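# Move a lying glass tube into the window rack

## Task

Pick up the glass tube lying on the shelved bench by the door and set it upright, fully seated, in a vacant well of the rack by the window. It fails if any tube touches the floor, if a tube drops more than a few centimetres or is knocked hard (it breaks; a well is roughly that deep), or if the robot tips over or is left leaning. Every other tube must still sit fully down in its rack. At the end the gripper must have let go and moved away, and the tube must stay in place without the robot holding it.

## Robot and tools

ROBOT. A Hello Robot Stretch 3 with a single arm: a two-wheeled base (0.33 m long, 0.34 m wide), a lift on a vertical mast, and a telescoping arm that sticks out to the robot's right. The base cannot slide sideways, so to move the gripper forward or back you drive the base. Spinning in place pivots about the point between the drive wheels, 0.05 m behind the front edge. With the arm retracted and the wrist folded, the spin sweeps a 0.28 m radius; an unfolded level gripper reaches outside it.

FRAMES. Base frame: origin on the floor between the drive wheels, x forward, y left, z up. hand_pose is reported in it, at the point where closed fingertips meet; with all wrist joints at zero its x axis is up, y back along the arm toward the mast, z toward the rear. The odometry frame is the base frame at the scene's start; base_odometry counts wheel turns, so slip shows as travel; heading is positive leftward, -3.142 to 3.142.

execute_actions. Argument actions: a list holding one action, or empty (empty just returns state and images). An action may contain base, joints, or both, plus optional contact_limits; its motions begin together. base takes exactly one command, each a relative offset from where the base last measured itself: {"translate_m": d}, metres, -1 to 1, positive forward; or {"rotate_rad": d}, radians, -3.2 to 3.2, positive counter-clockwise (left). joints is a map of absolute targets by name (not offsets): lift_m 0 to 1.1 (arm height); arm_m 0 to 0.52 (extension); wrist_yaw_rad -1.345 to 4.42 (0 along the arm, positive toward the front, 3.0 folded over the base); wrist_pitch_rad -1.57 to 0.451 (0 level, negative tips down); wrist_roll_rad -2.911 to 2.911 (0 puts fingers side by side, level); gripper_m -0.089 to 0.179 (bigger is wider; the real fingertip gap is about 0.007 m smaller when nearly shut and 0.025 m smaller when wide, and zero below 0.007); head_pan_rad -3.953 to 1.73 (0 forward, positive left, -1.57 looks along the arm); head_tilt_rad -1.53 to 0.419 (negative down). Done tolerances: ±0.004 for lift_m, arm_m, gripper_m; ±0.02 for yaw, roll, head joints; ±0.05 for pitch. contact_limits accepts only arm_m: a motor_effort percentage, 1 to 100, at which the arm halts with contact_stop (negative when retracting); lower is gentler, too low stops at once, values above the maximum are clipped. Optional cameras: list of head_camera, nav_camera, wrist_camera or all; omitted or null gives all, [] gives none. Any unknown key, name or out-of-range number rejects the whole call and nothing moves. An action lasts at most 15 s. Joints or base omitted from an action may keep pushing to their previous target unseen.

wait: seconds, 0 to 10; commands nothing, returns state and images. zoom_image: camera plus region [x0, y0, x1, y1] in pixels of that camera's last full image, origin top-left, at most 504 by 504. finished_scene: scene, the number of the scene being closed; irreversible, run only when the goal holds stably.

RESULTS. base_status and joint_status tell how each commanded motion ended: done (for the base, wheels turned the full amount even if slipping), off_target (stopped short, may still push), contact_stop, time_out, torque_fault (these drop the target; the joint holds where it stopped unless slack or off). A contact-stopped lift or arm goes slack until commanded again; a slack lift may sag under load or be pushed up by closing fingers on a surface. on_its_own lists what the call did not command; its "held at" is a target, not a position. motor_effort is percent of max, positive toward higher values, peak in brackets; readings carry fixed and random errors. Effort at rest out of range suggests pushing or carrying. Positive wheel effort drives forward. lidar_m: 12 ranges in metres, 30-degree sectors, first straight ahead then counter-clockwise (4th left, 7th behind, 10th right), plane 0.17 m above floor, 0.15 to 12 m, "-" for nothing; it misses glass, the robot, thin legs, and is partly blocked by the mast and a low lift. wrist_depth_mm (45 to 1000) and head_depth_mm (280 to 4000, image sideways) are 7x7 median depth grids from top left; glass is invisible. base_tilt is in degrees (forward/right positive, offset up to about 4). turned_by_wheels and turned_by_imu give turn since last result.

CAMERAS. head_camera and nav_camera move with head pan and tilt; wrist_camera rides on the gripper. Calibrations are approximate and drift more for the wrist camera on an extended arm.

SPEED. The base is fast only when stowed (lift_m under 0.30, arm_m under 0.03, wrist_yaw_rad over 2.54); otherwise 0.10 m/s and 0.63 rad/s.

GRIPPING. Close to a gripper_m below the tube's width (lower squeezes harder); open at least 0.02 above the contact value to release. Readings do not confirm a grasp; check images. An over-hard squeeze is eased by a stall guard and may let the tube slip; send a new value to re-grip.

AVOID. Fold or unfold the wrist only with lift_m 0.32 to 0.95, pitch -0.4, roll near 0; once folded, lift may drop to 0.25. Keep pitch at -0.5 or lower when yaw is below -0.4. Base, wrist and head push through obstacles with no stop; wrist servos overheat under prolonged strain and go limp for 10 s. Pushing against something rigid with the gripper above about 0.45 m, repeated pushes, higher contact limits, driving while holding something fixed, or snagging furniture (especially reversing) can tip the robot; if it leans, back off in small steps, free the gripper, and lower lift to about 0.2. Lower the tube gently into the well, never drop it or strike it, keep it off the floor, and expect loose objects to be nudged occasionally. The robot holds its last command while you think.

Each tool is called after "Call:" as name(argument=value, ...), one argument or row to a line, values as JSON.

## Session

Call:
execute_actions(
  actions=[],
)

Scene clock: 0.00 s.
base_odometry: x=+0.000 y=+0.000 heading=+0.000 (m, m, rad; odometry frame)
turned_by_wheels: +0.000 (rad since the last result)
turned_by_imu: +0.000 (rad since the last result)
base_tilt: forward=-0.6 right=+0.9 (deg)
lidar_m: 1.40 1.64 1.62 1.31 1.32 1.59 2.28 1.94 1.58 1.43 1.47 1.61
head_depth_mm: 1832 2222 2200 2170 2150 2138 2111 / 1824 2192 2164 2156 2136 2096 2087 / 1804 2143 2095 2118 2084 1395 2032 / 1787 2120 2051 2028 2023 1422 1995 / 1796 2061 2020 2015 1998 1329 1944 / 1764 2012 1988 1982 1964 1343 1928 / 1748 1973 1939 1916 1908 1262 1874
base_status: not commanded
joint_positions: lift_m=+0.458 arm_m=-0.001 wrist_yaw_rad=+3.002 wrist_pitch_rad=-0.346 wrist_roll_rad=+0.012 gripper_m=+0.037 head_pan_rad=+0.009 head_tilt_rad=+0.003
joint_status: not commanded
motor_effort: left_wheel=+0 right_wheel=+2 lift_m=+22 arm_m=-1 wrist_yaw_rad=+1 wrist_pitch_rad=+4 wrist_roll_rad=+0 gripper_m=+1 head_pan_rad=+0 head_tilt_rad=+1 (%)
hand_pose: x=+0.0112 y=+0.0865 z=+0.4868 quat_wxyz=(+0.171, +0.707, +0.072, +0.682) (m; base frame)
wrist_depth_mm: - - - - - - - / - - - - - - - / - - - - - - - / - - - - - - - / 915 940 - 920 956 913 928 / 775 777 - 768 - 763 760 / 663 671 - 669 660 652 666
pictures: head_camera (sideways: a quarter turn clockwise sets it upright), nav_camera (sideways: a quarter turn counterclockwise sets it upright), wrist_camera
camera_calibration (this result's frames):
head_camera: T_world_to_cam=[[0.0636176, 0.028573, -0.997565, 1.31496], [-0.0139006, 0.999518, 0.0277425, -0.0332572], [0.997878, 0.0121018, 0.0639841, -0.136906], [0, 0, 0, 1]] pos_world=[0.0524983, -0.00267429, 1.32144]
nav_camera: T_world_to_cam=[[0.00685712, -0.0263505, 0.999629, -1.25774], [0.0503526, -0.998376, -0.0266629, 0.0828996], [0.998708, 0.0505167, -0.00551917, -0.0425977], [0, 0, 0, 1]] pos_world=[0.0469929, 0.0517749, 1.25925]
wrist_camera: T_world_to_cam=[[0.99428, -0.106602, 0.00652373, -0.00399595], [-0.0490812, -0.510325, -0.85858, 0.492596], [0.0948553, 0.853349, -0.512639, 0.344086], [0, 0, 0, 1]] pos_world=[-0.00448805, -0.0426665, 0.599351]
Images, in order (width x height): head_camera 896x504, nav_camera 672x504, wrist_camera 644x364.

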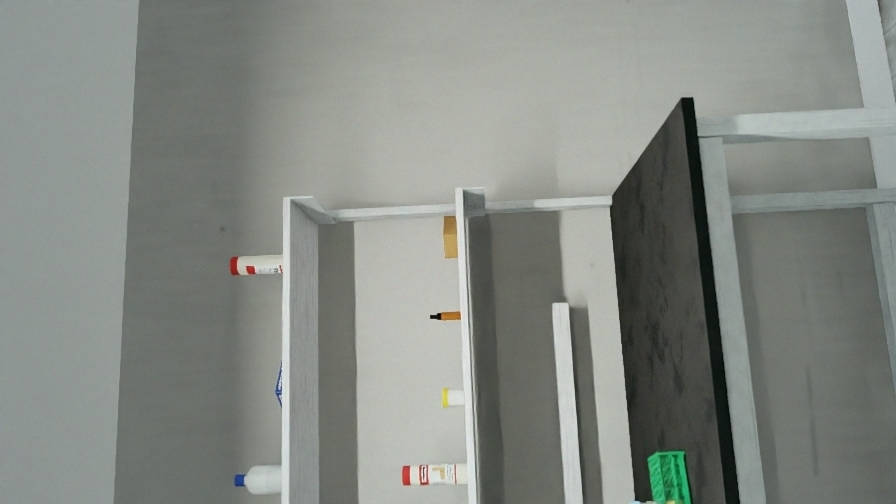

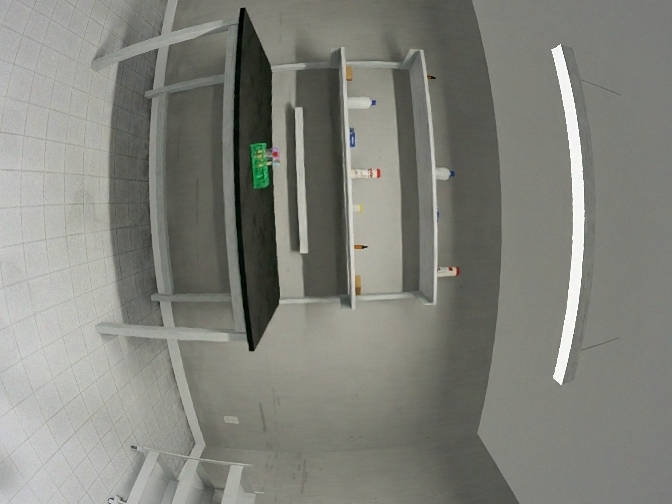

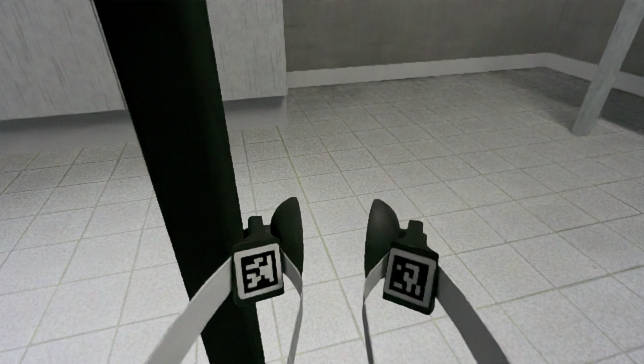

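Call:
execute_actions(
  actions=[
    {"joints":{"head_pan_rad":-2.4,"head_tilt_rad":-0.3,"lift_m":0.28,"wrist_pitch_rad":-0.4}},
  ],
  cameras=["head_camera","nav_camera"],
)

Scene clock: 5.00 s.
base_odometry: x=+0.000 y=+0.000 heading=+0.000 (m, m, rad; odometry frame)
turned_by_wheels: +0.000 (rad since the last result)
turned_by_imu: +0.001 (rad since the last result)
base_tilt: forward=-0.6 right=+0.9 (deg)
lidar_m: 1.41 1.64 1.62 1.31 1.31 1.60 2.27 1.94 1.58 1.43 1.46 1.62
head_depth_mm: 2339 2409 2481 2584 2651 2014 1569 / 2420 2547 2667 2771 2857 2029 1601 / 2555 2707 2816 2974 2907 2052 1583 / 2693 2898 3003 3134 2920 2061 1600 / 2810 2846 2969 3035 2893 2109 1623 / 2429 2495 2537 2588 2668 2117 1629 / 2164 2215 2234 2285 2346 2133 1626
base_status: not commanded
joint_positions: lift_m=+0.281 arm_m=-0.001 wrist_yaw_rad=+3.002 wrist_pitch_rad=-0.415 wrist_roll_rad=+0.012 gripper_m=+0.037 head_pan_rad=-2.393 head_tilt_rad=-0.296
joint_status: all done
motor_effort: left_wheel=+0(0) right_wheel=+0(1) lift_m=+10(18) arm_m=-2(1) wrist_yaw_rad=+1(0) wrist_pitch_rad=+4(5) wrist_roll_rad=+0(0) gripper_m=+0(1) head_pan_rad=-4(42) head_tilt_rad=-2(22) (%)
hand_pose: x=+0.0101 y=+0.0785 z=+0.2941 quat_wxyz=(+0.195, +0.704, +0.096, +0.676) (m; base frame)
wrist_depth_mm: - - - - - - - / - - - - - - - / 926 908 880 899 877 895 872 / 718 707 715 704 697 708 693 / 592 586 - 588 604 589 582 / 499 519 - - - 499 497 / - - - - 428 433 431
pictures: head_camera (sideways: a quarter turn clockwise sets it upright), nav_camera (sideways: a quarter turn counterclockwise sets it upright)
camera_calibration (this result's frames):
head_camera: T_world_to_cam=[[0.189507, 0.137857, -0.972153, 1.28072], [0.678223, -0.73432, 0.0280791, -0.0379066], [-0.710001, -0.664658, -0.232657, 0.259673], [0, 0, 0, 1]] pos_world=[-0.0326291, -0.0317981, 1.30654]
nav_camera: T_world_to_cam=[[-0.238199, -0.185316, 0.953373, -1.19564], [-0.703414, 0.709775, -0.0377817, 0.101961], [-0.669679, -0.679616, -0.299421, 0.350148], [0, 0, 0, 1]] pos_world=[0.0214073, -0.0559737, 1.24858]
Images, in order (width x height): head_camera 896x504, nav_camera 672x504.

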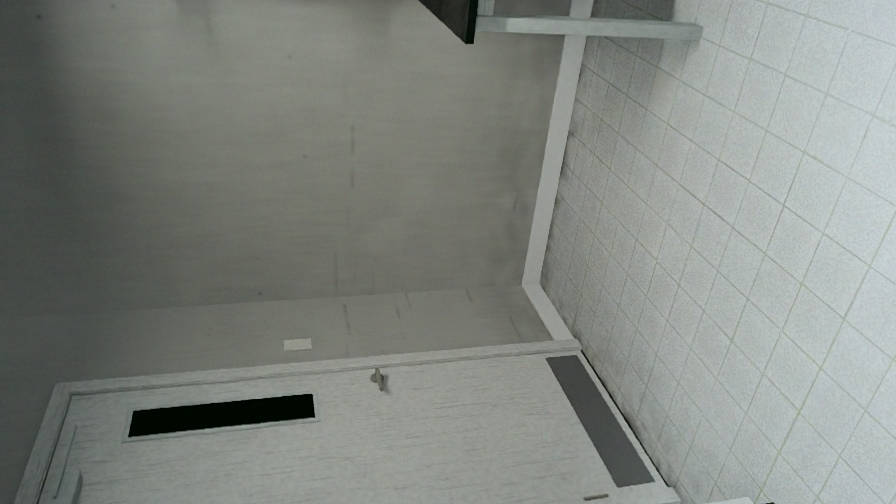

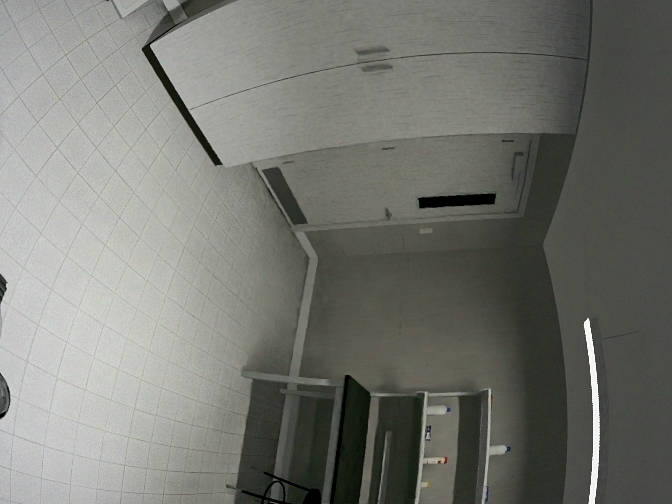

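The door-side bench is behind the robot, so I'll pan further round to find the tube.

Call:
execute_actions(
  actions=[
    {"joints":{"head_pan_rad":-3.1,"head_tilt_rad":-0.3}},
  ],
  cameras=["head_camera","nav_camera"],
)

Scene clock: 7.73 s.
base_odometry: x=+0.000 y=+0.000 heading=+0.000 (m, m, rad; odometry frame)
turned_by_wheels: +0.000 (rad since the last result)
turned_by_imu: +0.001 (rad since the last result)
base_tilt: forward=-0.6 right=+0.8 (deg)
lidar_m: 1.41 1.64 1.62 1.31 1.31 1.59 2.27 1.93 1.59 1.43 1.46 1.62
head_depth_mm: 2467 2566 2738 2771 2563 2026 1575 / 2465 2532 2680 2522 2819 2035 1585 / 2411 2506 2629 2220 2485 2064 1578 / 2363 2489 2505 2265 2697 2091 1597 / 2313 2438 2543 2432 2730 2104 1616 / 2301 2407 2477 2233 2665 2106 1617 / 2266 2375 2468 2240 2612 2038 1648
base_status: not commanded
joint_positions: lift_m=+0.281 arm_m=-0.001 wrist_yaw_rad=+3.002 wrist_pitch_rad=-0.415 wrist_roll_rad=+0.012 gripper_m=+0.037 head_pan_rad=-3.093 head_tilt_rad=-0.296
joint_status: all done
motor_effort: left_wheel=+0(0) right_wheel=+1(1) lift_m=+11(10) arm_m=-1(1) wrist_yaw_rad=+0(1) wrist_pitch_rad=+4(4) wrist_roll_rad=+0(0) gripper_m=+0(0) head_pan_rad=-4(38) head_tilt_rad=-2(3) (%)
hand_pose: x=+0.0101 y=+0.0785 z=+0.2941 quat_wxyz=(+0.195, +0.704, +0.096, +0.676) (m; base frame)
wrist_depth_mm: - - - - - - - / - - - - - - - / 915 909 886 885 888 894 889 / 712 715 712 708 716 702 706 / 594 591 - 587 600 578 581 / 503 516 - - - 488 499 / - - - - 430 432 430
pictures: head_camera (sideways: a quarter turn clockwise sets it upright), nav_camera (sideways: a quarter turn counterclockwise sets it upright)
camera_calibration (this result's frames):
head_camera: T_world_to_cam=[[0.233794, -0.0166345, -0.972144, 1.28044], [0.0457083, -0.99856, 0.028079, -0.034048], [-0.971211, -0.0509998, -0.232697, 0.261318], [0, 0, 0, 1]] pos_world=[-0.0440068, 0.000627586, 1.30653]
nav_camera: T_world_to_cam=[[-0.301608, 0.0117012, 0.95336, -1.19524], [-0.0807878, 0.996015, -0.037783, 0.0981642], [-0.950003, -0.0884156, -0.29946, 0.351909], [0, 0, 0, 1]] pos_world=[-0.0182474, -0.0526731, 1.24858]
Images, in order (width x height): head_camera 896x504, nav_camera 672x504.

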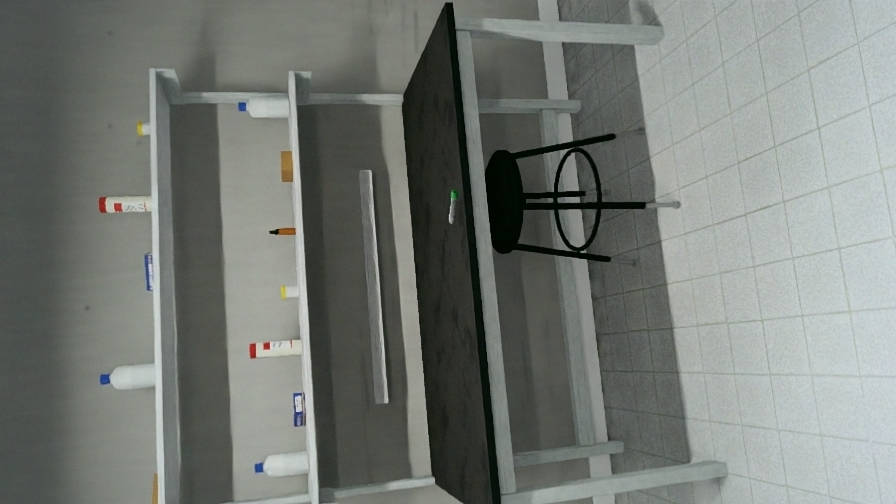

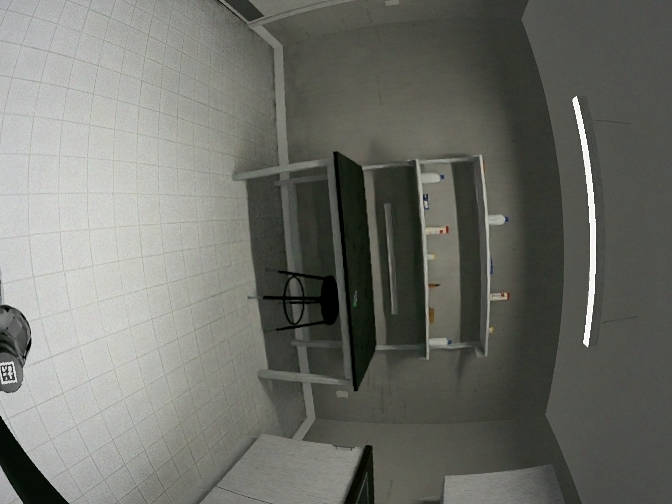

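Call:
zoom_image(
  camera="head_camera",
  region=[400, 150, 520, 270],
)

Region (400, 150, 520, 270) of head_camera's 896x504 image, scaled by 4.200, with more detail than that image has.

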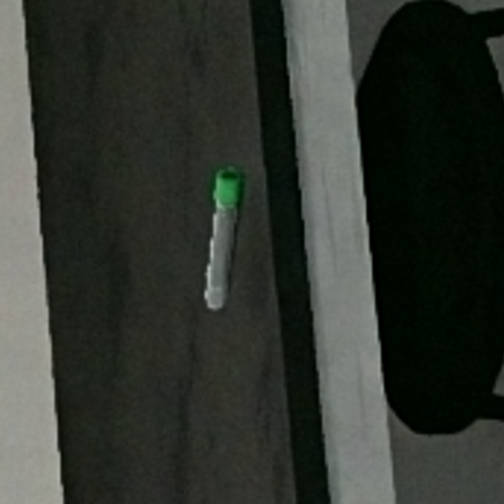

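Call:
execute_actions(
  actions=[
    {"base":{"rotate_rad":-0.14},"joints":{"head_pan_rad":-2.98,"head_tilt_rad":-0.45}},
  ],
  cameras=[],
)

Call:
execute_actions(
  actions=[
    {"base":{"translate_m":-0.65}},
  ],
  cameras=["head_camera","nav_camera"],
)

Scene clock: 66.13 s.
base_odometry: x=+0.000 y=+0.000 heading=-0.140 (m, m, rad; odometry frame)
turned_by_wheels: -0.140 (rad since the last result)
turned_by_imu: -0.137 (rad since the last result)
base_tilt: forward=-0.8 right=+0.8 (deg)
lidar_m: 1.41 1.98 1.61 1.31 1.31 1.47 2.15 1.94 1.72 1.43 1.43 1.59
head_depth_mm: 2437 2620 2812 2943 2204 1700 1375 / 2415 2555 2603 2873 2235 1717 1378 / 2389 2522 2380 2848 2222 1733 1398 / 2317 2496 2430 2759 2239 1721 1403 / 2268 2377 2452 2766 2301 1739 1412 / 2226 2355 2449 2698 2288 1748 1422 / 2175 2336 2450 2628 2204 1763 1427
base_status: done
joint_positions: lift_m=+0.281 arm_m=-0.001 wrist_yaw_rad=+3.002 wrist_pitch_rad=-0.415 wrist_roll_rad=+0.012 gripper_m=+0.037 head_pan_rad=-2.987 head_tilt_rad=-0.444
joint_status: all done
motor_effort: left_wheel=+2(6) right_wheel=-2(8) lift_m=+11(11) arm_m=+0(1) wrist_yaw_rad=+0(0) wrist_pitch_rad=+4(4) wrist_roll_rad=+0(0) gripper_m=+0(1) head_pan_rad=+3(13) head_tilt_rad=-3(15) (%)
hand_pose: x=+0.0101 y=+0.0785 z=+0.2940 quat_wxyz=(+0.195, +0.704, +0.096, +0.676) (m; base frame)
wrist_depth_mm: - - - - - - - / - - - - - - - / 911 906 899 899 883 879 864 / 716 716 722 720 698 707 703 / 591 581 - 581 600 584 578 / 503 514 - - - 489 494 / - - - - 435 432 436
pictures: none
No camera images: the call's "cameras" was empty. Leave "cameras" out to get every camera's image.

Scene clock: 70.00 s.
base_odometry: x=-0.644 y=+0.091 heading=-0.140 (m, m, rad; odometry frame)
turned_by_wheels: +0.000 (rad since the last result)
turned_by_imu: -0.002 (rad since the last result)
base_tilt: forward=-0.8 right=+0.9 (deg)
lidar_m: 2.06 2.07 1.33 1.11 1.10 1.23 1.51 1.42 1.42 1.64 1.63 1.86
head_depth_mm: 1900 2043 2200 1512 2000 1701 1386 / 1832 1939 2103 1620 2192 1704 1379 / 1817 1914 2058 1546 2156 1716 1405 / 1780 1892 1966 1550 2147 1732 1408 / 1751 1864 1958 1465 2135 1732 1415 / 1714 1792 1916 1480 2214 1757 1412 / 1688 1762 1903 1401 2122 1768 1415
base_status: done
joint_positions: lift_m=+0.281 arm_m=-0.001 wrist_yaw_rad=+3.002 wrist_pitch_rad=-0.415 wrist_roll_rad=+0.012 gripper_m=+0.037 head_pan_rad=-2.987 head_tilt_rad=-0.445
joint_status: not commanded
motor_effort: left_wheel=+2(4) right_wheel=-2(10) lift_m=+11(11) arm_m=-1(1) wrist_yaw_rad=+1(1) wrist_pitch_rad=+4(4) wrist_roll_rad=+0(0) gripper_m=+0(0) head_pan_rad=+2(3) head_tilt_rad=-2(2) (%)
hand_pose: x=+0.0101 y=+0.0785 z=+0.2940 quat_wxyz=(+0.195, +0.704, +0.096, +0.676) (m; base frame)
wrist_depth_mm: 898 - - - - - - / 981 - - - - - - / 901 895 902 888 905 881 897 / 705 712 703 716 695 691 702 / 592 588 - 580 599 579 581 / 506 513 - - - 493 488 / - - - - 436 433 431
pictures: head_camera (sideways: a quarter turn clockwise sets it upright), nav_camera (sideways: a quarter turn counterclockwise sets it upright)
camera_calibration (this result's frames):
head_camera: T_world_to_cam=[[0.374491, 0.0300106, -0.926745, 1.22029], [0.146818, -0.988787, 0.0273084, -0.0336561], [-0.915533, -0.146289, -0.374698, 0.44579], [0, 0, 0, 1]] pos_world=[-0.0439117, -0.00468612, 1.29885]
nav_camera: T_world_to_cam=[[-0.437899, -0.0415315, 0.898064, -1.12224], [-0.179621, 0.982833, -0.042132, 0.104421], [-0.880898, -0.17976, -0.437842, 0.531573], [0, 0, 0, 1]] pos_world=[-0.00440851, -0.0536809, 1.24498]
Images, in order (width x height): head_camera 896x504, nav_camera 672x504.

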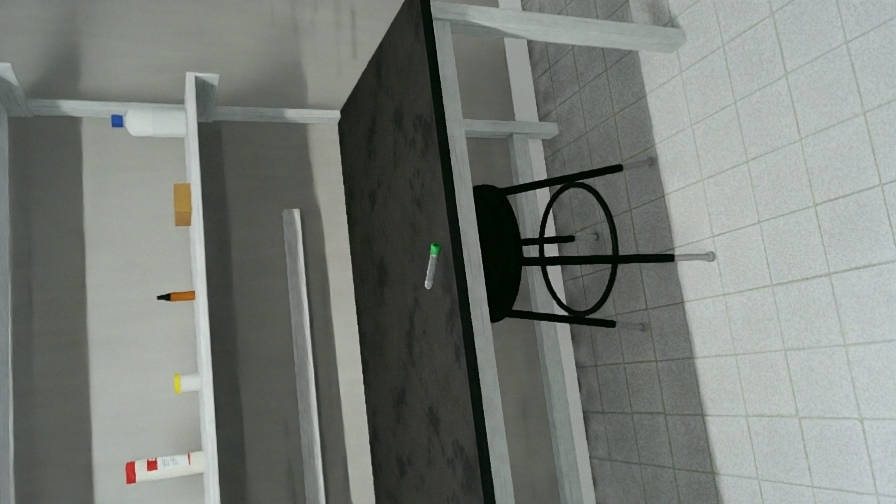

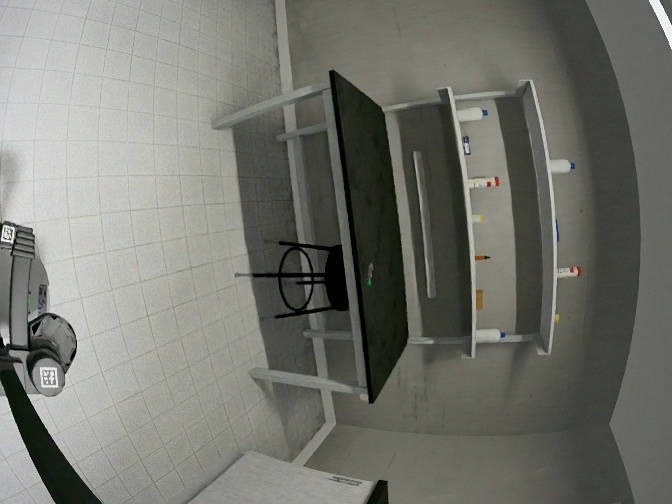

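Call:
zoom_image(
  camera="head_camera",
  region=[390, 220, 480, 310],
)

Call:
zoom_image(
  camera="head_camera",
  region=[390, 0, 700, 80],
)

Region (390, 220, 480, 310) of head_camera's 896x504 image, scaled by 5.600, with more detail than that image has.

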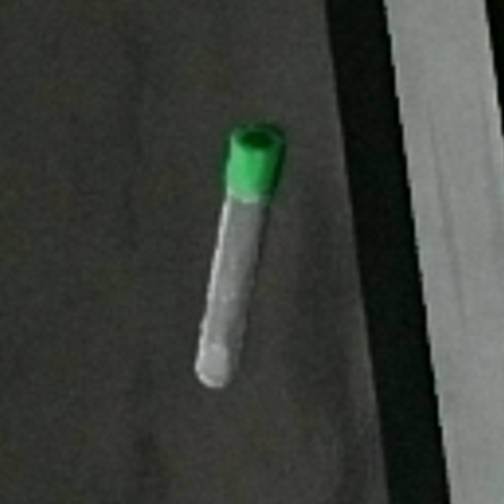

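Region (390, 0, 700, 80) of head_camera's 896x504 image, scaled by 1.626, with more detail than that image has; it fills the top 130 rows of this view, and the rest is white.

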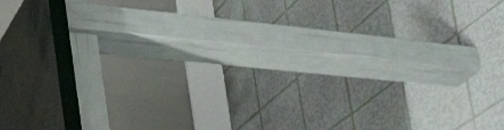

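Call:
execute_actions(
  actions=[
    {"base":{"translate_m":-1.0},"joints":{"lift_m":0.72,"head_pan_rad":-2.6,"head_tilt_rad":-0.95}},
  ],
  cameras=["head_camera","nav_camera"],
)

Scene clock: 103.73 s.
base_odometry: x=-1.634 y=+0.230 heading=-0.140 (m, m, rad; odometry frame)
turned_by_wheels: +0.000 (rad since the last result)
turned_by_imu: -0.001 (rad since the last result)
base_tilt: forward=-0.8 right=+0.9 (deg)
lidar_m: 3.07 1.78 0.94 0.78 0.78 0.57 0.57 0.42 1.10 0.99 2.04 2.19
head_depth_mm: 964 926 761 648 574 - - / 984 926 765 651 587 1246 - / 1002 936 766 653 600 1245 - / 1005 940 771 656 602 1264 - / 1030 943 774 657 1098 - 1117 / 1051 950 779 659 1341 - - / 1060 952 781 663 1365 1292 -
base_status: done
joint_positions: lift_m=+0.719 arm_m=-0.001 wrist_yaw_rad=+3.002 wrist_pitch_rad=-0.415 wrist_roll_rad=+0.012 gripper_m=+0.037 head_pan_rad=-2.607 head_tilt_rad=-0.938
joint_status: all done
motor_effort: left_wheel=+2(8) right_wheel=-2(10) lift_m=+32(32) arm_m=-1(1) wrist_yaw_rad=+0(1) wrist_pitch_rad=+4(4) wrist_roll_rad=+0(0) gripper_m=+1(0) head_pan_rad=+3(25) head_tilt_rad=-5(30) (%)
hand_pose: x=+0.0101 y=+0.0784 z=+0.7326 quat_wxyz=(+0.195, +0.704, +0.096, +0.676) (m; base frame)
wrist_depth_mm: - - 761 843 944 - - / - - 822 902 - - - / - - 937 - - - - / - - - - - - - / - - - - - - - / - - - - - - - / 663 920 888 901 914 898 906
pictures: head_camera (sideways: a quarter turn clockwise sets it upright), nav_camera (sideways: a quarter turn counterclockwise sets it upright)
camera_calibration (this result's frames):
head_camera: T_world_to_cam=[[0.675611, 0.367396, -0.639194, 0.843583], [0.492629, -0.869995, 0.02064, -0.0270685], [-0.548513, -0.32883, -0.768768, 0.956213], [0, 0, 0, 1]] pos_world=[-0.032105, -0.019047, 1.27488]
nav_camera: T_world_to_cam=[[-0.711952, -0.390789, 0.583445, -0.71048], [-0.511437, 0.857896, -0.0494684, 0.115967], [-0.481203, -0.333615, -0.810645, 1.01407], [0, 0, 0, 1]] pos_world=[0.041458, -0.0388252, 1.24232]
Images, in order (width x height): head_camera 896x504, nav_camera 672x504.

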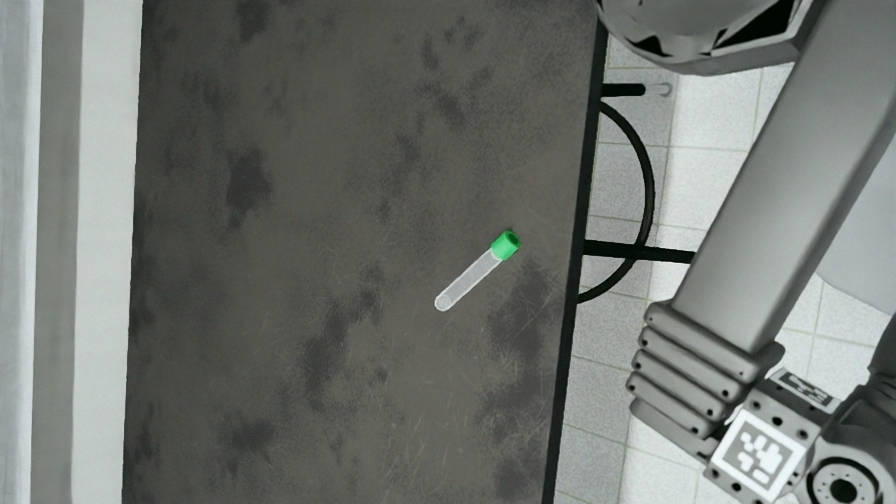

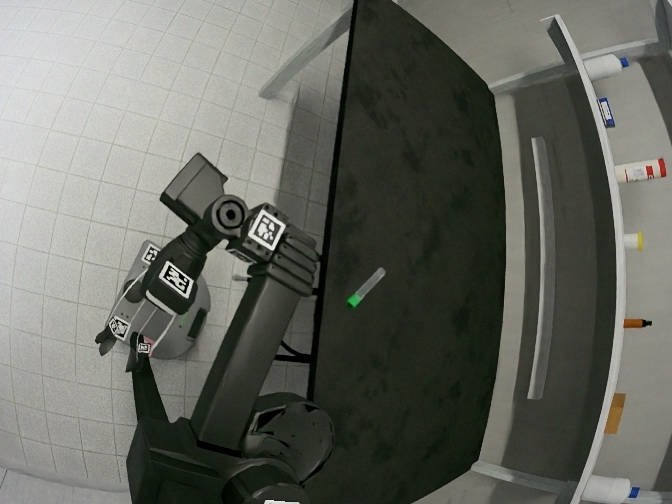

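Call:
zoom_image(
  camera="head_camera",
  region=[420, 215, 540, 325],
)

Region (420, 215, 540, 325) of head_camera's 896x504 image, scaled by 4.200, with more detail than that image has; it fills the top 462 rows of this view, and the rest is white.

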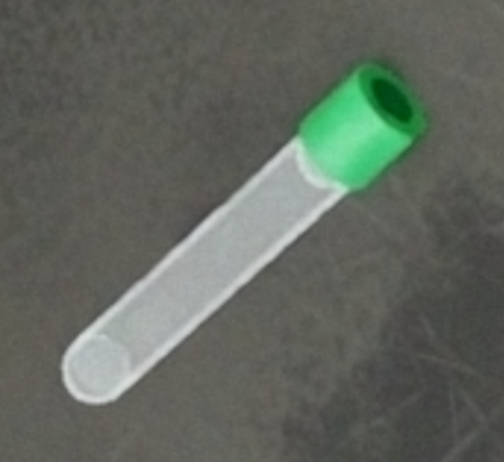

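Call:
execute_actions(
  actions=[
    {"base":{"rotate_rad":-1.024},"joints":{"lift_m":0.945,"arm_m":0.06,"wrist_pitch_rad":-1.57,"gripper_m":0.065,"head_pan_rad":-1.6,"head_tilt_rad":-1.0}},
  ],
  cameras=["head_camera","wrist_camera"],
)

Scene clock: 125.73 s.
base_odometry: x=-1.634 y=+0.230 heading=-1.163 (m, m, rad; odometry frame)
turned_by_wheels: -1.024 (rad since the last result)
turned_by_imu: -1.011 (rad since the last result)
base_tilt: forward=-0.6 right=+0.9 (deg)
lidar_m: 2.04 2.21 3.38 1.71 0.93 0.78 0.78 0.57 0.57 0.42 1.11 0.99
head_depth_mm: 973 - - 621 1298 1216 1096 / 985 - - 625 1124 1213 1137 / 996 905 - 636 - 1216 1135 / 996 911 - - - 1209 1132 / 1002 865 - 616 1328 1230 1108 / 1017 874 - 619 1351 1231 1117 / 1021 880 734 635 1365 1235 1108
base_status: done
joint_positions: lift_m=+0.944 arm_m=+0.060 wrist_yaw_rad=+3.002 wrist_pitch_rad=-1.549 wrist_roll_rad=+0.012 gripper_m=+0.065 head_pan_rad=-1.607 head_tilt_rad=-0.987
joint_status: all done
joint sent to its limit — the command would take wrist_pitch_rad past its lower limit, so that joint was sent only as far as its limit.
motor_effort: left_wheel=+2(5) right_wheel=-2(7) lift_m=+32(34) arm_m=+4(5) wrist_yaw_rad=+0(1) wrist_pitch_rad=-2(4) wrist_roll_rad=+0(0) gripper_m=+0(89) head_pan_rad=+3(41) head_tilt_rad=-6(13) (%)
hand_pose: x=-0.0237 y=-0.2230 z=+0.8263 quat_wxyz=(+0.532, +0.541, +0.455, +0.466) (m; base frame)
wrist_depth_mm: 963 957 953 - 930 919 900 / - 999 979 - 957 937 942 / - - - 992 975 985 948 / - - - - - - 984 / - - - - - - - / 257 262 252 - - - - / 262 259 256 251 249 249 248
pictures: head_camera (sideways: a quarter turn clockwise sets it upright), wrist_camera
camera_calibration (this result's frames):
head_camera: T_world_to_cam=[[0.0568833, 0.797588, -0.600514, 0.796961], [0.998215, -0.0563868, 0.0196638, -0.0288803], [-0.0181774, -0.600561, -0.799372, 0.99277], [0, 0, 0, 1]] pos_world=[0.00154104, -0.0410555, 1.27275]
wrist_camera: T_world_to_cam=[[0.9921, -0.122284, -0.0279892, 0.0205018], [-0.115871, -0.97877, 0.169067, -0.330722], [-0.0480692, -0.164488, -0.985207, 0.945696], [0, 0, 0, 1]] pos_world=[-0.0132023, -0.165638, 0.988195]
Images, in order (width x height): head_camera 896x504, wrist_camera 644x364.

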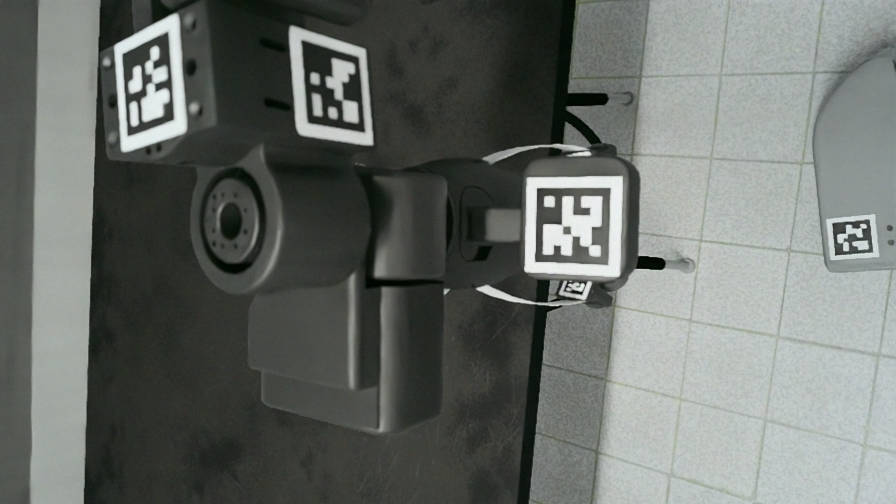

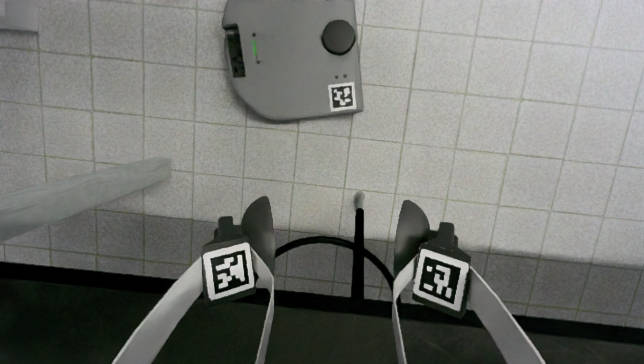

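Call:
execute_actions(
  actions=[
    {"joints":{"arm_m":0.205,"wrist_yaw_rad":3.69,"lift_m":0.935}},
  ],
  cameras=["head_camera","wrist_camera"],
)

Scene clock: 129.70 s.
base_odometry: x=-1.634 y=+0.230 heading=-1.163 (m, m, rad; odometry frame)
turned_by_wheels: +0.000 (rad since the last result)
turned_by_imu: +0.001 (rad since the last result)
base_tilt: forward=-0.7 right=+0.8 (deg)
lidar_m: 2.04 2.21 3.36 1.70 0.93 0.78 0.78 0.57 0.57 0.42 1.11 0.99
head_depth_mm: - - 721 620 1293 1216 1099 / - 855 720 624 1125 1223 1124 / - 842 760 626 1063 1217 1135 / - - - 627 1079 1216 1138 / 1003 - 718 633 1320 1228 1107 / 1009 - 735 634 1349 1230 1114 / 1028 877 737 636 1353 1237 1108
base_status: not commanded
joint_positions: lift_m=+0.936 arm_m=+0.205 wrist_yaw_rad=+3.688 wrist_pitch_rad=-1.549 wrist_roll_rad=+0.012 gripper_m=+0.065 head_pan_rad=-1.607 head_tilt_rad=-0.988
joint_status: all done
motor_effort: left_wheel=+2(2) right_wheel=-3(3) lift_m=+11(28) arm_m=+3(4) wrist_yaw_rad=+2(2) wrist_pitch_rad=-2(2) wrist_roll_rad=+0(0) gripper_m=+1(1) head_pan_rad=+2(3) head_tilt_rad=-6(6) (%)
hand_pose: x=-0.0116 y=-0.3653 z=+0.8177 quat_wxyz=(+0.344, +0.357, +0.610, +0.618) (m; base frame)
wrist_depth_mm: 209 207 204 938 - 918 907 / 215 212 211 209 945 945 928 / 220 218 216 213 962 967 971 / 228 225 222 218 219 - 988 / 234 234 230 226 223 - - / 243 240 240 233 233 229 - / 251 248 245 243 238 236 -
pictures: head_camera (sideways: a quarter turn clockwise sets it upright), wrist_camera
camera_calibration (this result's frames):
head_camera: T_world_to_cam=[[0.0568845, 0.797635, -0.600452, 0.796879], [0.998215, -0.0563876, 0.0196622, -0.0288783], [-0.0181747, -0.600498, -0.799419, 0.992832], [0, 0, 0, 1]] pos_world=[0.00154115, -0.0410532, 1.27274]
wrist_camera: T_world_to_cam=[[0.845143, 0.533807, -0.027992, 0.228776], [0.530315, -0.83074, 0.169227, -0.405771], [0.0670805, -0.157866, -0.98518, 0.918084], [0, 0, 0, 1]] pos_world=[-0.0397477, -0.314279, 0.979549]
Images, in order (width x height): head_camera 896x504, wrist_camera 644x364.

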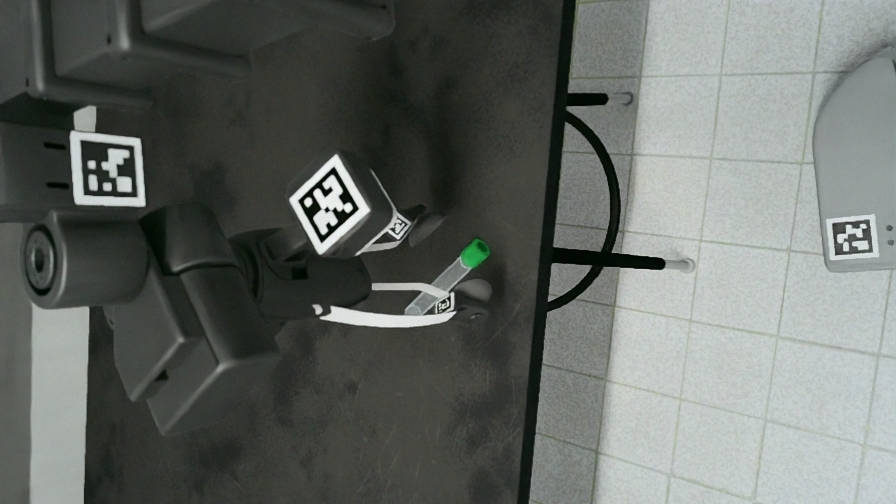

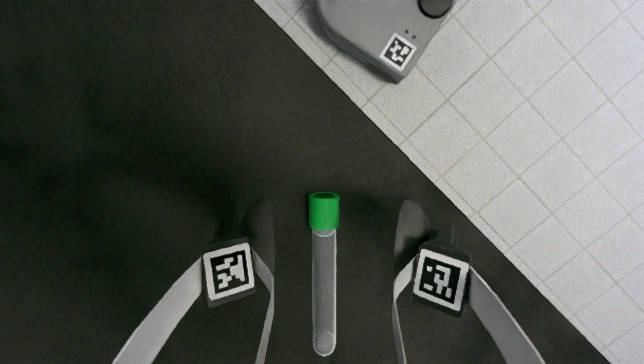

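Call:
zoom_image(
  camera="wrist_camera",
  region=[230, 180, 440, 364],
)

Region (230, 180, 440, 364) of wrist_camera's 644x364 image, scaled by 2.400; it fills the top 442 rows of this view, and the rest is white.

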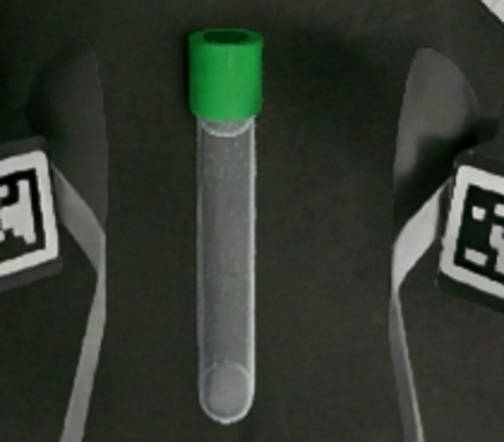

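Call:
execute_actions(
  actions=[
    {"base":{"translate_m":-0.008},"joints":{"arm_m":0.2065,"wrist_yaw_rad":3.72,"lift_m":0.908,"gripper_m":0.052}},
  ],
  cameras=["head_camera","wrist_camera"],
)

Call:
zoom_image(
  camera="wrist_camera",
  region=[230, 180, 440, 364],
)

Call:
zoom_image(
  camera="head_camera",
  region=[380, 190, 540, 340],
)

Scene clock: 157.90 s.
base_odometry: x=-1.637 y=+0.237 heading=-1.163 (m, m, rad; odometry frame)
turned_by_wheels: +0.000 (rad since the last result)
turned_by_imu: +0.001 (rad since the last result)
base_tilt: forward=-0.7 right=+0.8 (deg)
lidar_m: 2.05 2.22 3.07 1.68 0.92 0.77 0.77 0.57 0.56 0.42 1.11 1.00
head_depth_mm: 956 - - 612 1292 1216 1095 / 952 837 717 627 1173 1214 1131 / - 815 741 620 1050 1219 1135 / 988 - - 605 1071 1217 1132 / 1004 - 700 632 1329 1228 1101 / 1009 909 722 632 1330 1237 1100 / 1023 876 739 634 1348 1233 1108
base_status: done
joint_positions: lift_m=+0.909 arm_m=+0.206 wrist_yaw_rad=+3.718 wrist_pitch_rad=-1.549 wrist_roll_rad=+0.012 gripper_m=+0.052 head_pan_rad=-1.607 head_tilt_rad=-0.988
joint_status: all done
motor_effort: left_wheel=+2(4) right_wheel=-3(7) lift_m=+10(13) arm_m=+4(2) wrist_yaw_rad=+2(1) wrist_pitch_rad=-2(2) wrist_roll_rad=+0(0) gripper_m=+0(62) head_pan_rad=+2(3) head_tilt_rad=-5(5) (%)
hand_pose: x=-0.0111 y=-0.3666 z=+0.7907 quat_wxyz=(+0.335, +0.348, +0.616, +0.623) (m; base frame)
wrist_depth_mm: 182 180 178 894 - 898 889 / 187 185 184 182 931 909 901 / 192 192 189 187 946 932 916 / 199 196 194 192 191 970 975 / 206 202 200 196 194 968 998 / 213 208 209 204 204 199 - / 218 217 214 211 207 206 -
pictures: head_camera (sideways: a quarter turn clockwise sets it upright), wrist_camera
camera_calibration (this result's frames):
head_camera: T_world_to_cam=[[0.0568015, 0.797641, -0.600452, 0.796879], [0.998221, -0.0562838, 0.0196622, -0.0288783], [-0.0181123, -0.6005, -0.799419, 0.992831], [0, 0, 0, 1]] pos_world=[0.00154542, -0.0410537, 1.27274]
wrist_camera: T_world_to_cam=[[0.828804, 0.558838, -0.0279947, 0.237268], [0.554906, -0.814487, 0.169382, -0.396384], [0.0718558, -0.155919, -0.985153, 0.891997], [0, 0, 0, 1]] pos_world=[-0.0407883, -0.316364, 0.952536]
Images, in order (width x height): head_camera 896x504, wrist_camera 644x364.

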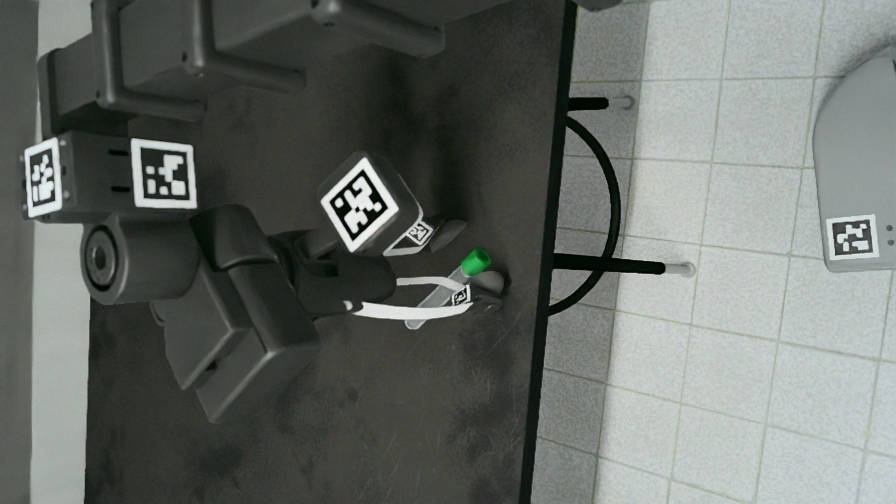

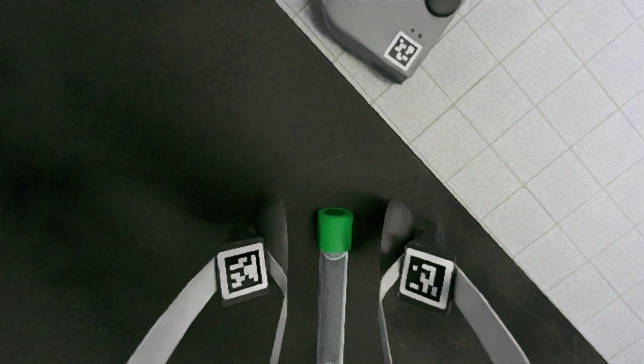

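Region (230, 180, 440, 364) of wrist_camera's 644x364 image, scaled by 2.400; it fills the top 442 rows of this view, and the rest is white.

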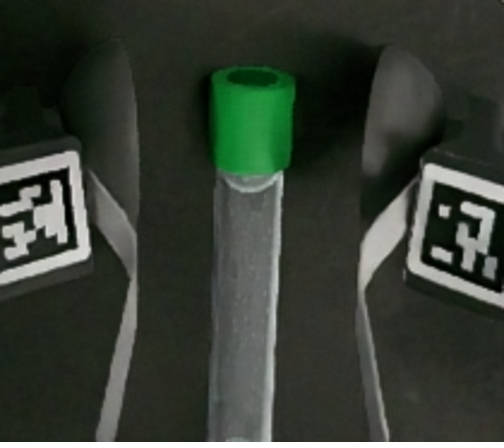

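Region (380, 190, 540, 340) of head_camera's 896x504 image, scaled by 3.150, with more detail than that image has; it fills the top 472 rows of this view, and the rest is white.

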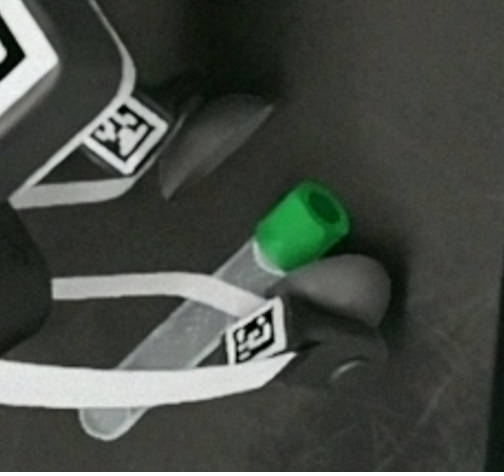

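Call:
execute_actions(
  actions=[
    {"joints":{"lift_m":0.900,"gripper_m":0.03}},
  ],
  cameras=["head_camera","wrist_camera"],
)

Call:
zoom_image(
  camera="head_camera",
  region=[400, 200, 530, 330],
)

Call:
zoom_image(
  camera="wrist_camera",
  region=[230, 180, 440, 364],
)

Scene clock: 164.97 s.
base_odometry: x=-1.637 y=+0.237 heading=-1.163 (m, m, rad; odometry frame)
turned_by_wheels: +0.000 (rad since the last result)
turned_by_imu: +0.001 (rad since the last result)
base_tilt: forward=-0.8 right=+0.9 (deg)
lidar_m: 2.05 2.22 3.07 1.69 0.92 0.77 0.77 0.56 0.57 0.42 1.11 1.00
head_depth_mm: 966 - - 607 578 1210 1091 / 961 825 706 623 1173 1216 1134 / 964 - 744 614 1049 1220 1128 / 1005 - - 617 1065 1220 1131 / 1006 921 697 630 1322 1225 1104 / 1017 898 717 633 1331 1235 1115 / 1020 876 737 636 1365 1233 1106
base_status: not commanded
joint_positions: lift_m=+0.901 arm_m=+0.206 wrist_yaw_rad=+3.718 wrist_pitch_rad=-1.549 wrist_roll_rad=+0.012 gripper_m=+0.030 head_pan_rad=-1.607 head_tilt_rad=-0.988
joint_status: all done
motor_effort: left_wheel=+2(2) right_wheel=-3(3) lift_m=+10(11) arm_m=+3(3) wrist_yaw_rad=+2(2) wrist_pitch_rad=-2(2) wrist_roll_rad=+0(0) gripper_m=+0(80) head_pan_rad=+2(3) head_tilt_rad=-7(4) (%)
hand_pose: x=-0.0111 y=-0.3666 z=+0.7827 quat_wxyz=(+0.335, +0.348, +0.616, +0.623) (m; base frame)
wrist_depth_mm: 174 173 170 916 - 892 882 / 180 177 177 175 925 919 920 / 185 182 180 179 923 929 928 / 190 188 186 184 183 955 942 / 197 194 192 173 187 987 999 / 202 201 199 196 - 192 - / 211 208 206 201 199 196 -
pictures: head_camera (sideways: a quarter turn clockwise sets it upright), wrist_camera
camera_calibration (this result's frames):
head_camera: T_world_to_cam=[[0.0568017, 0.797641, -0.600452, 0.79688], [0.998221, -0.0562841, 0.0196622, -0.0288783], [-0.0181125, -0.6005, -0.799419, 0.992831], [0, 0, 0, 1]] pos_world=[0.00154541, -0.0410537, 1.27274]
wrist_camera: T_world_to_cam=[[0.828805, 0.558837, -0.0279953, 0.237044], [0.554903, -0.814483, 0.169412, -0.395057], [0.0718721, -0.155944, -0.985148, 0.884096], [0, 0, 0, 1]] pos_world=[-0.0407867, -0.316367, 0.944529]
Images, in order (width x height): head_camera 896x504, wrist_camera 644x364.

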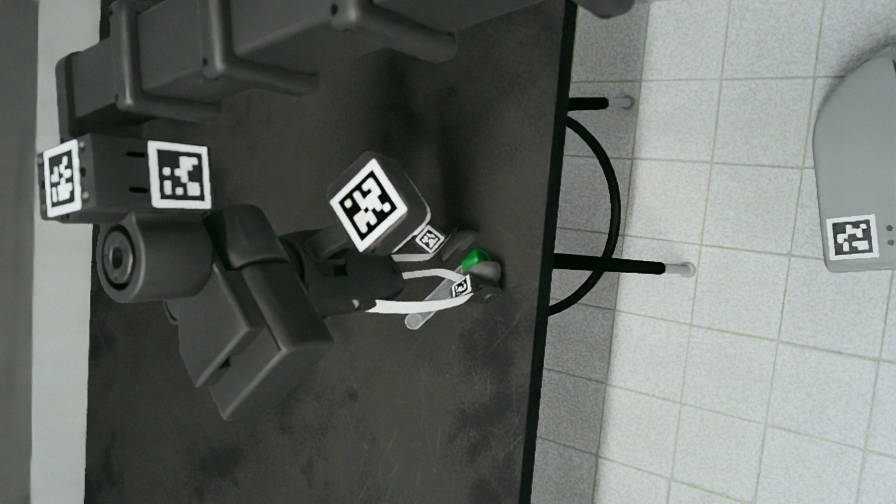

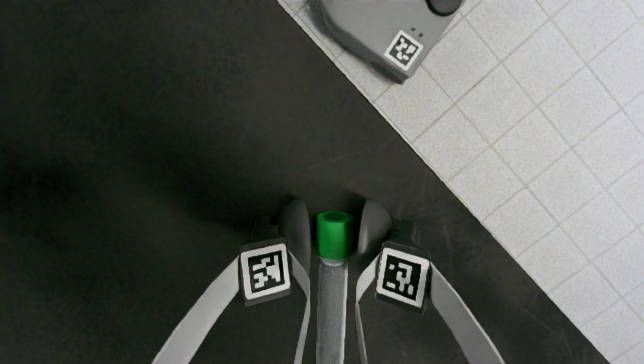

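Region (400, 200, 530, 330) of head_camera's 896x504 image, scaled by 3.877, with more detail than that image has.

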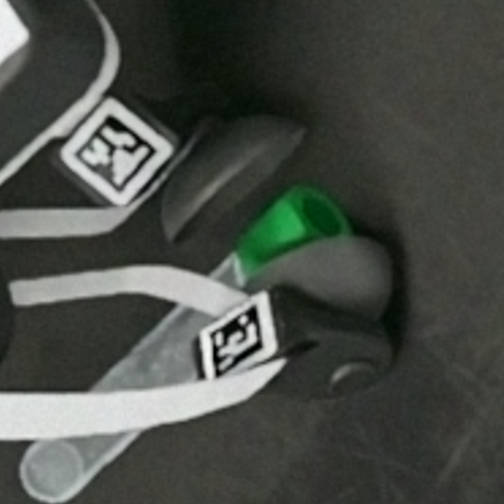

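Region (230, 180, 440, 364) of wrist_camera's 644x364 image, scaled by 2.400; it fills the top 442 rows of this view, and the rest is white.

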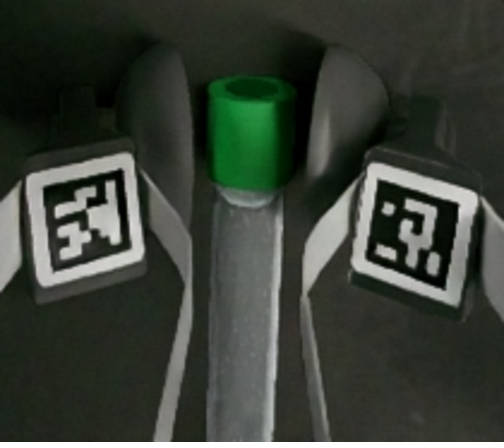

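Call:
execute_actions(
  actions=[
    {"joints":{"lift_m":0.898,"gripper_m":0.026}},
  ],
  cameras=["wrist_camera"],
)

Scene clock: 169.50 s.
base_odometry: x=-1.637 y=+0.237 heading=-1.163 (m, m, rad; odometry frame)
turned_by_wheels: +0.000 (rad since the last result)
turned_by_imu: +0.001 (rad since the last result)
base_tilt: forward=-0.8 right=+0.8 (deg)
lidar_m: 2.05 2.22 3.09 1.68 0.92 0.77 0.77 0.57 0.57 0.43 1.11 1.00
head_depth_mm: 968 - - 609 1290 1213 1104 / 958 822 708 625 1169 1216 1129 / 968 - 741 615 1055 1224 1127 / 1001 - - 617 1071 1217 1132 / 1004 922 700 631 1334 1225 1109 / 1011 898 718 635 1337 1232 1110 / 1023 877 734 633 1358 1233 1107
base_status: not commanded
joint_positions: lift_m=+0.899 arm_m=+0.206 wrist_yaw_rad=+3.718 wrist_pitch_rad=-1.549 wrist_roll_rad=+0.012 gripper_m=+0.026 head_pan_rad=-1.607 head_tilt_rad=-0.988
joint_status: all done
motor_effort: left_wheel=+2(1) right_wheel=-2(2) lift_m=+8(9) arm_m=+4(4) wrist_yaw_rad=+2(2) wrist_pitch_rad=-1(2) wrist_roll_rad=-1(0) gripper_m=-1(29) head_pan_rad=+2(2) head_tilt_rad=-7(6) (%)
hand_pose: x=-0.0111 y=-0.3666 z=+0.7808 quat_wxyz=(+0.335, +0.348, +0.616, +0.623) (m; base frame)
wrist_depth_mm: 172 171 169 912 - 874 860 / 177 175 174 173 906 924 892 / 183 181 179 177 934 941 915 / 189 187 184 182 181 977 959 / 195 193 190 171 184 978 984 / 201 199 197 194 - 190 996 / 208 206 203 200 197 194 -
pictures: wrist_camera
camera_calibration (this result's frames):
wrist_camera: T_world_to_cam=[[0.828805, 0.558837, -0.0279956, 0.236992], [0.554901, -0.814481, 0.169429, -0.394757], [0.0718815, -0.155959, -0.985145, 0.882243], [0, 0, 0, 1]] pos_world=[-0.0407858, -0.316368, 0.942655]
Images, in order (width x height): wrist_camera 644x364.

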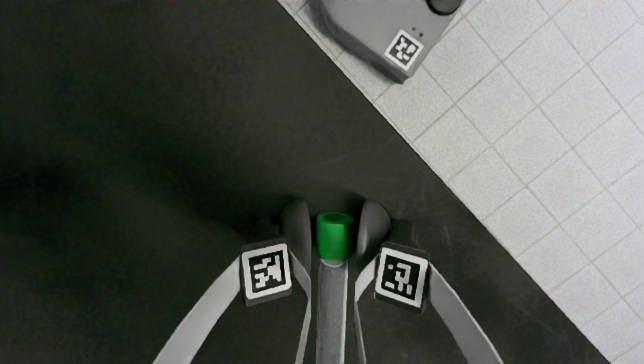

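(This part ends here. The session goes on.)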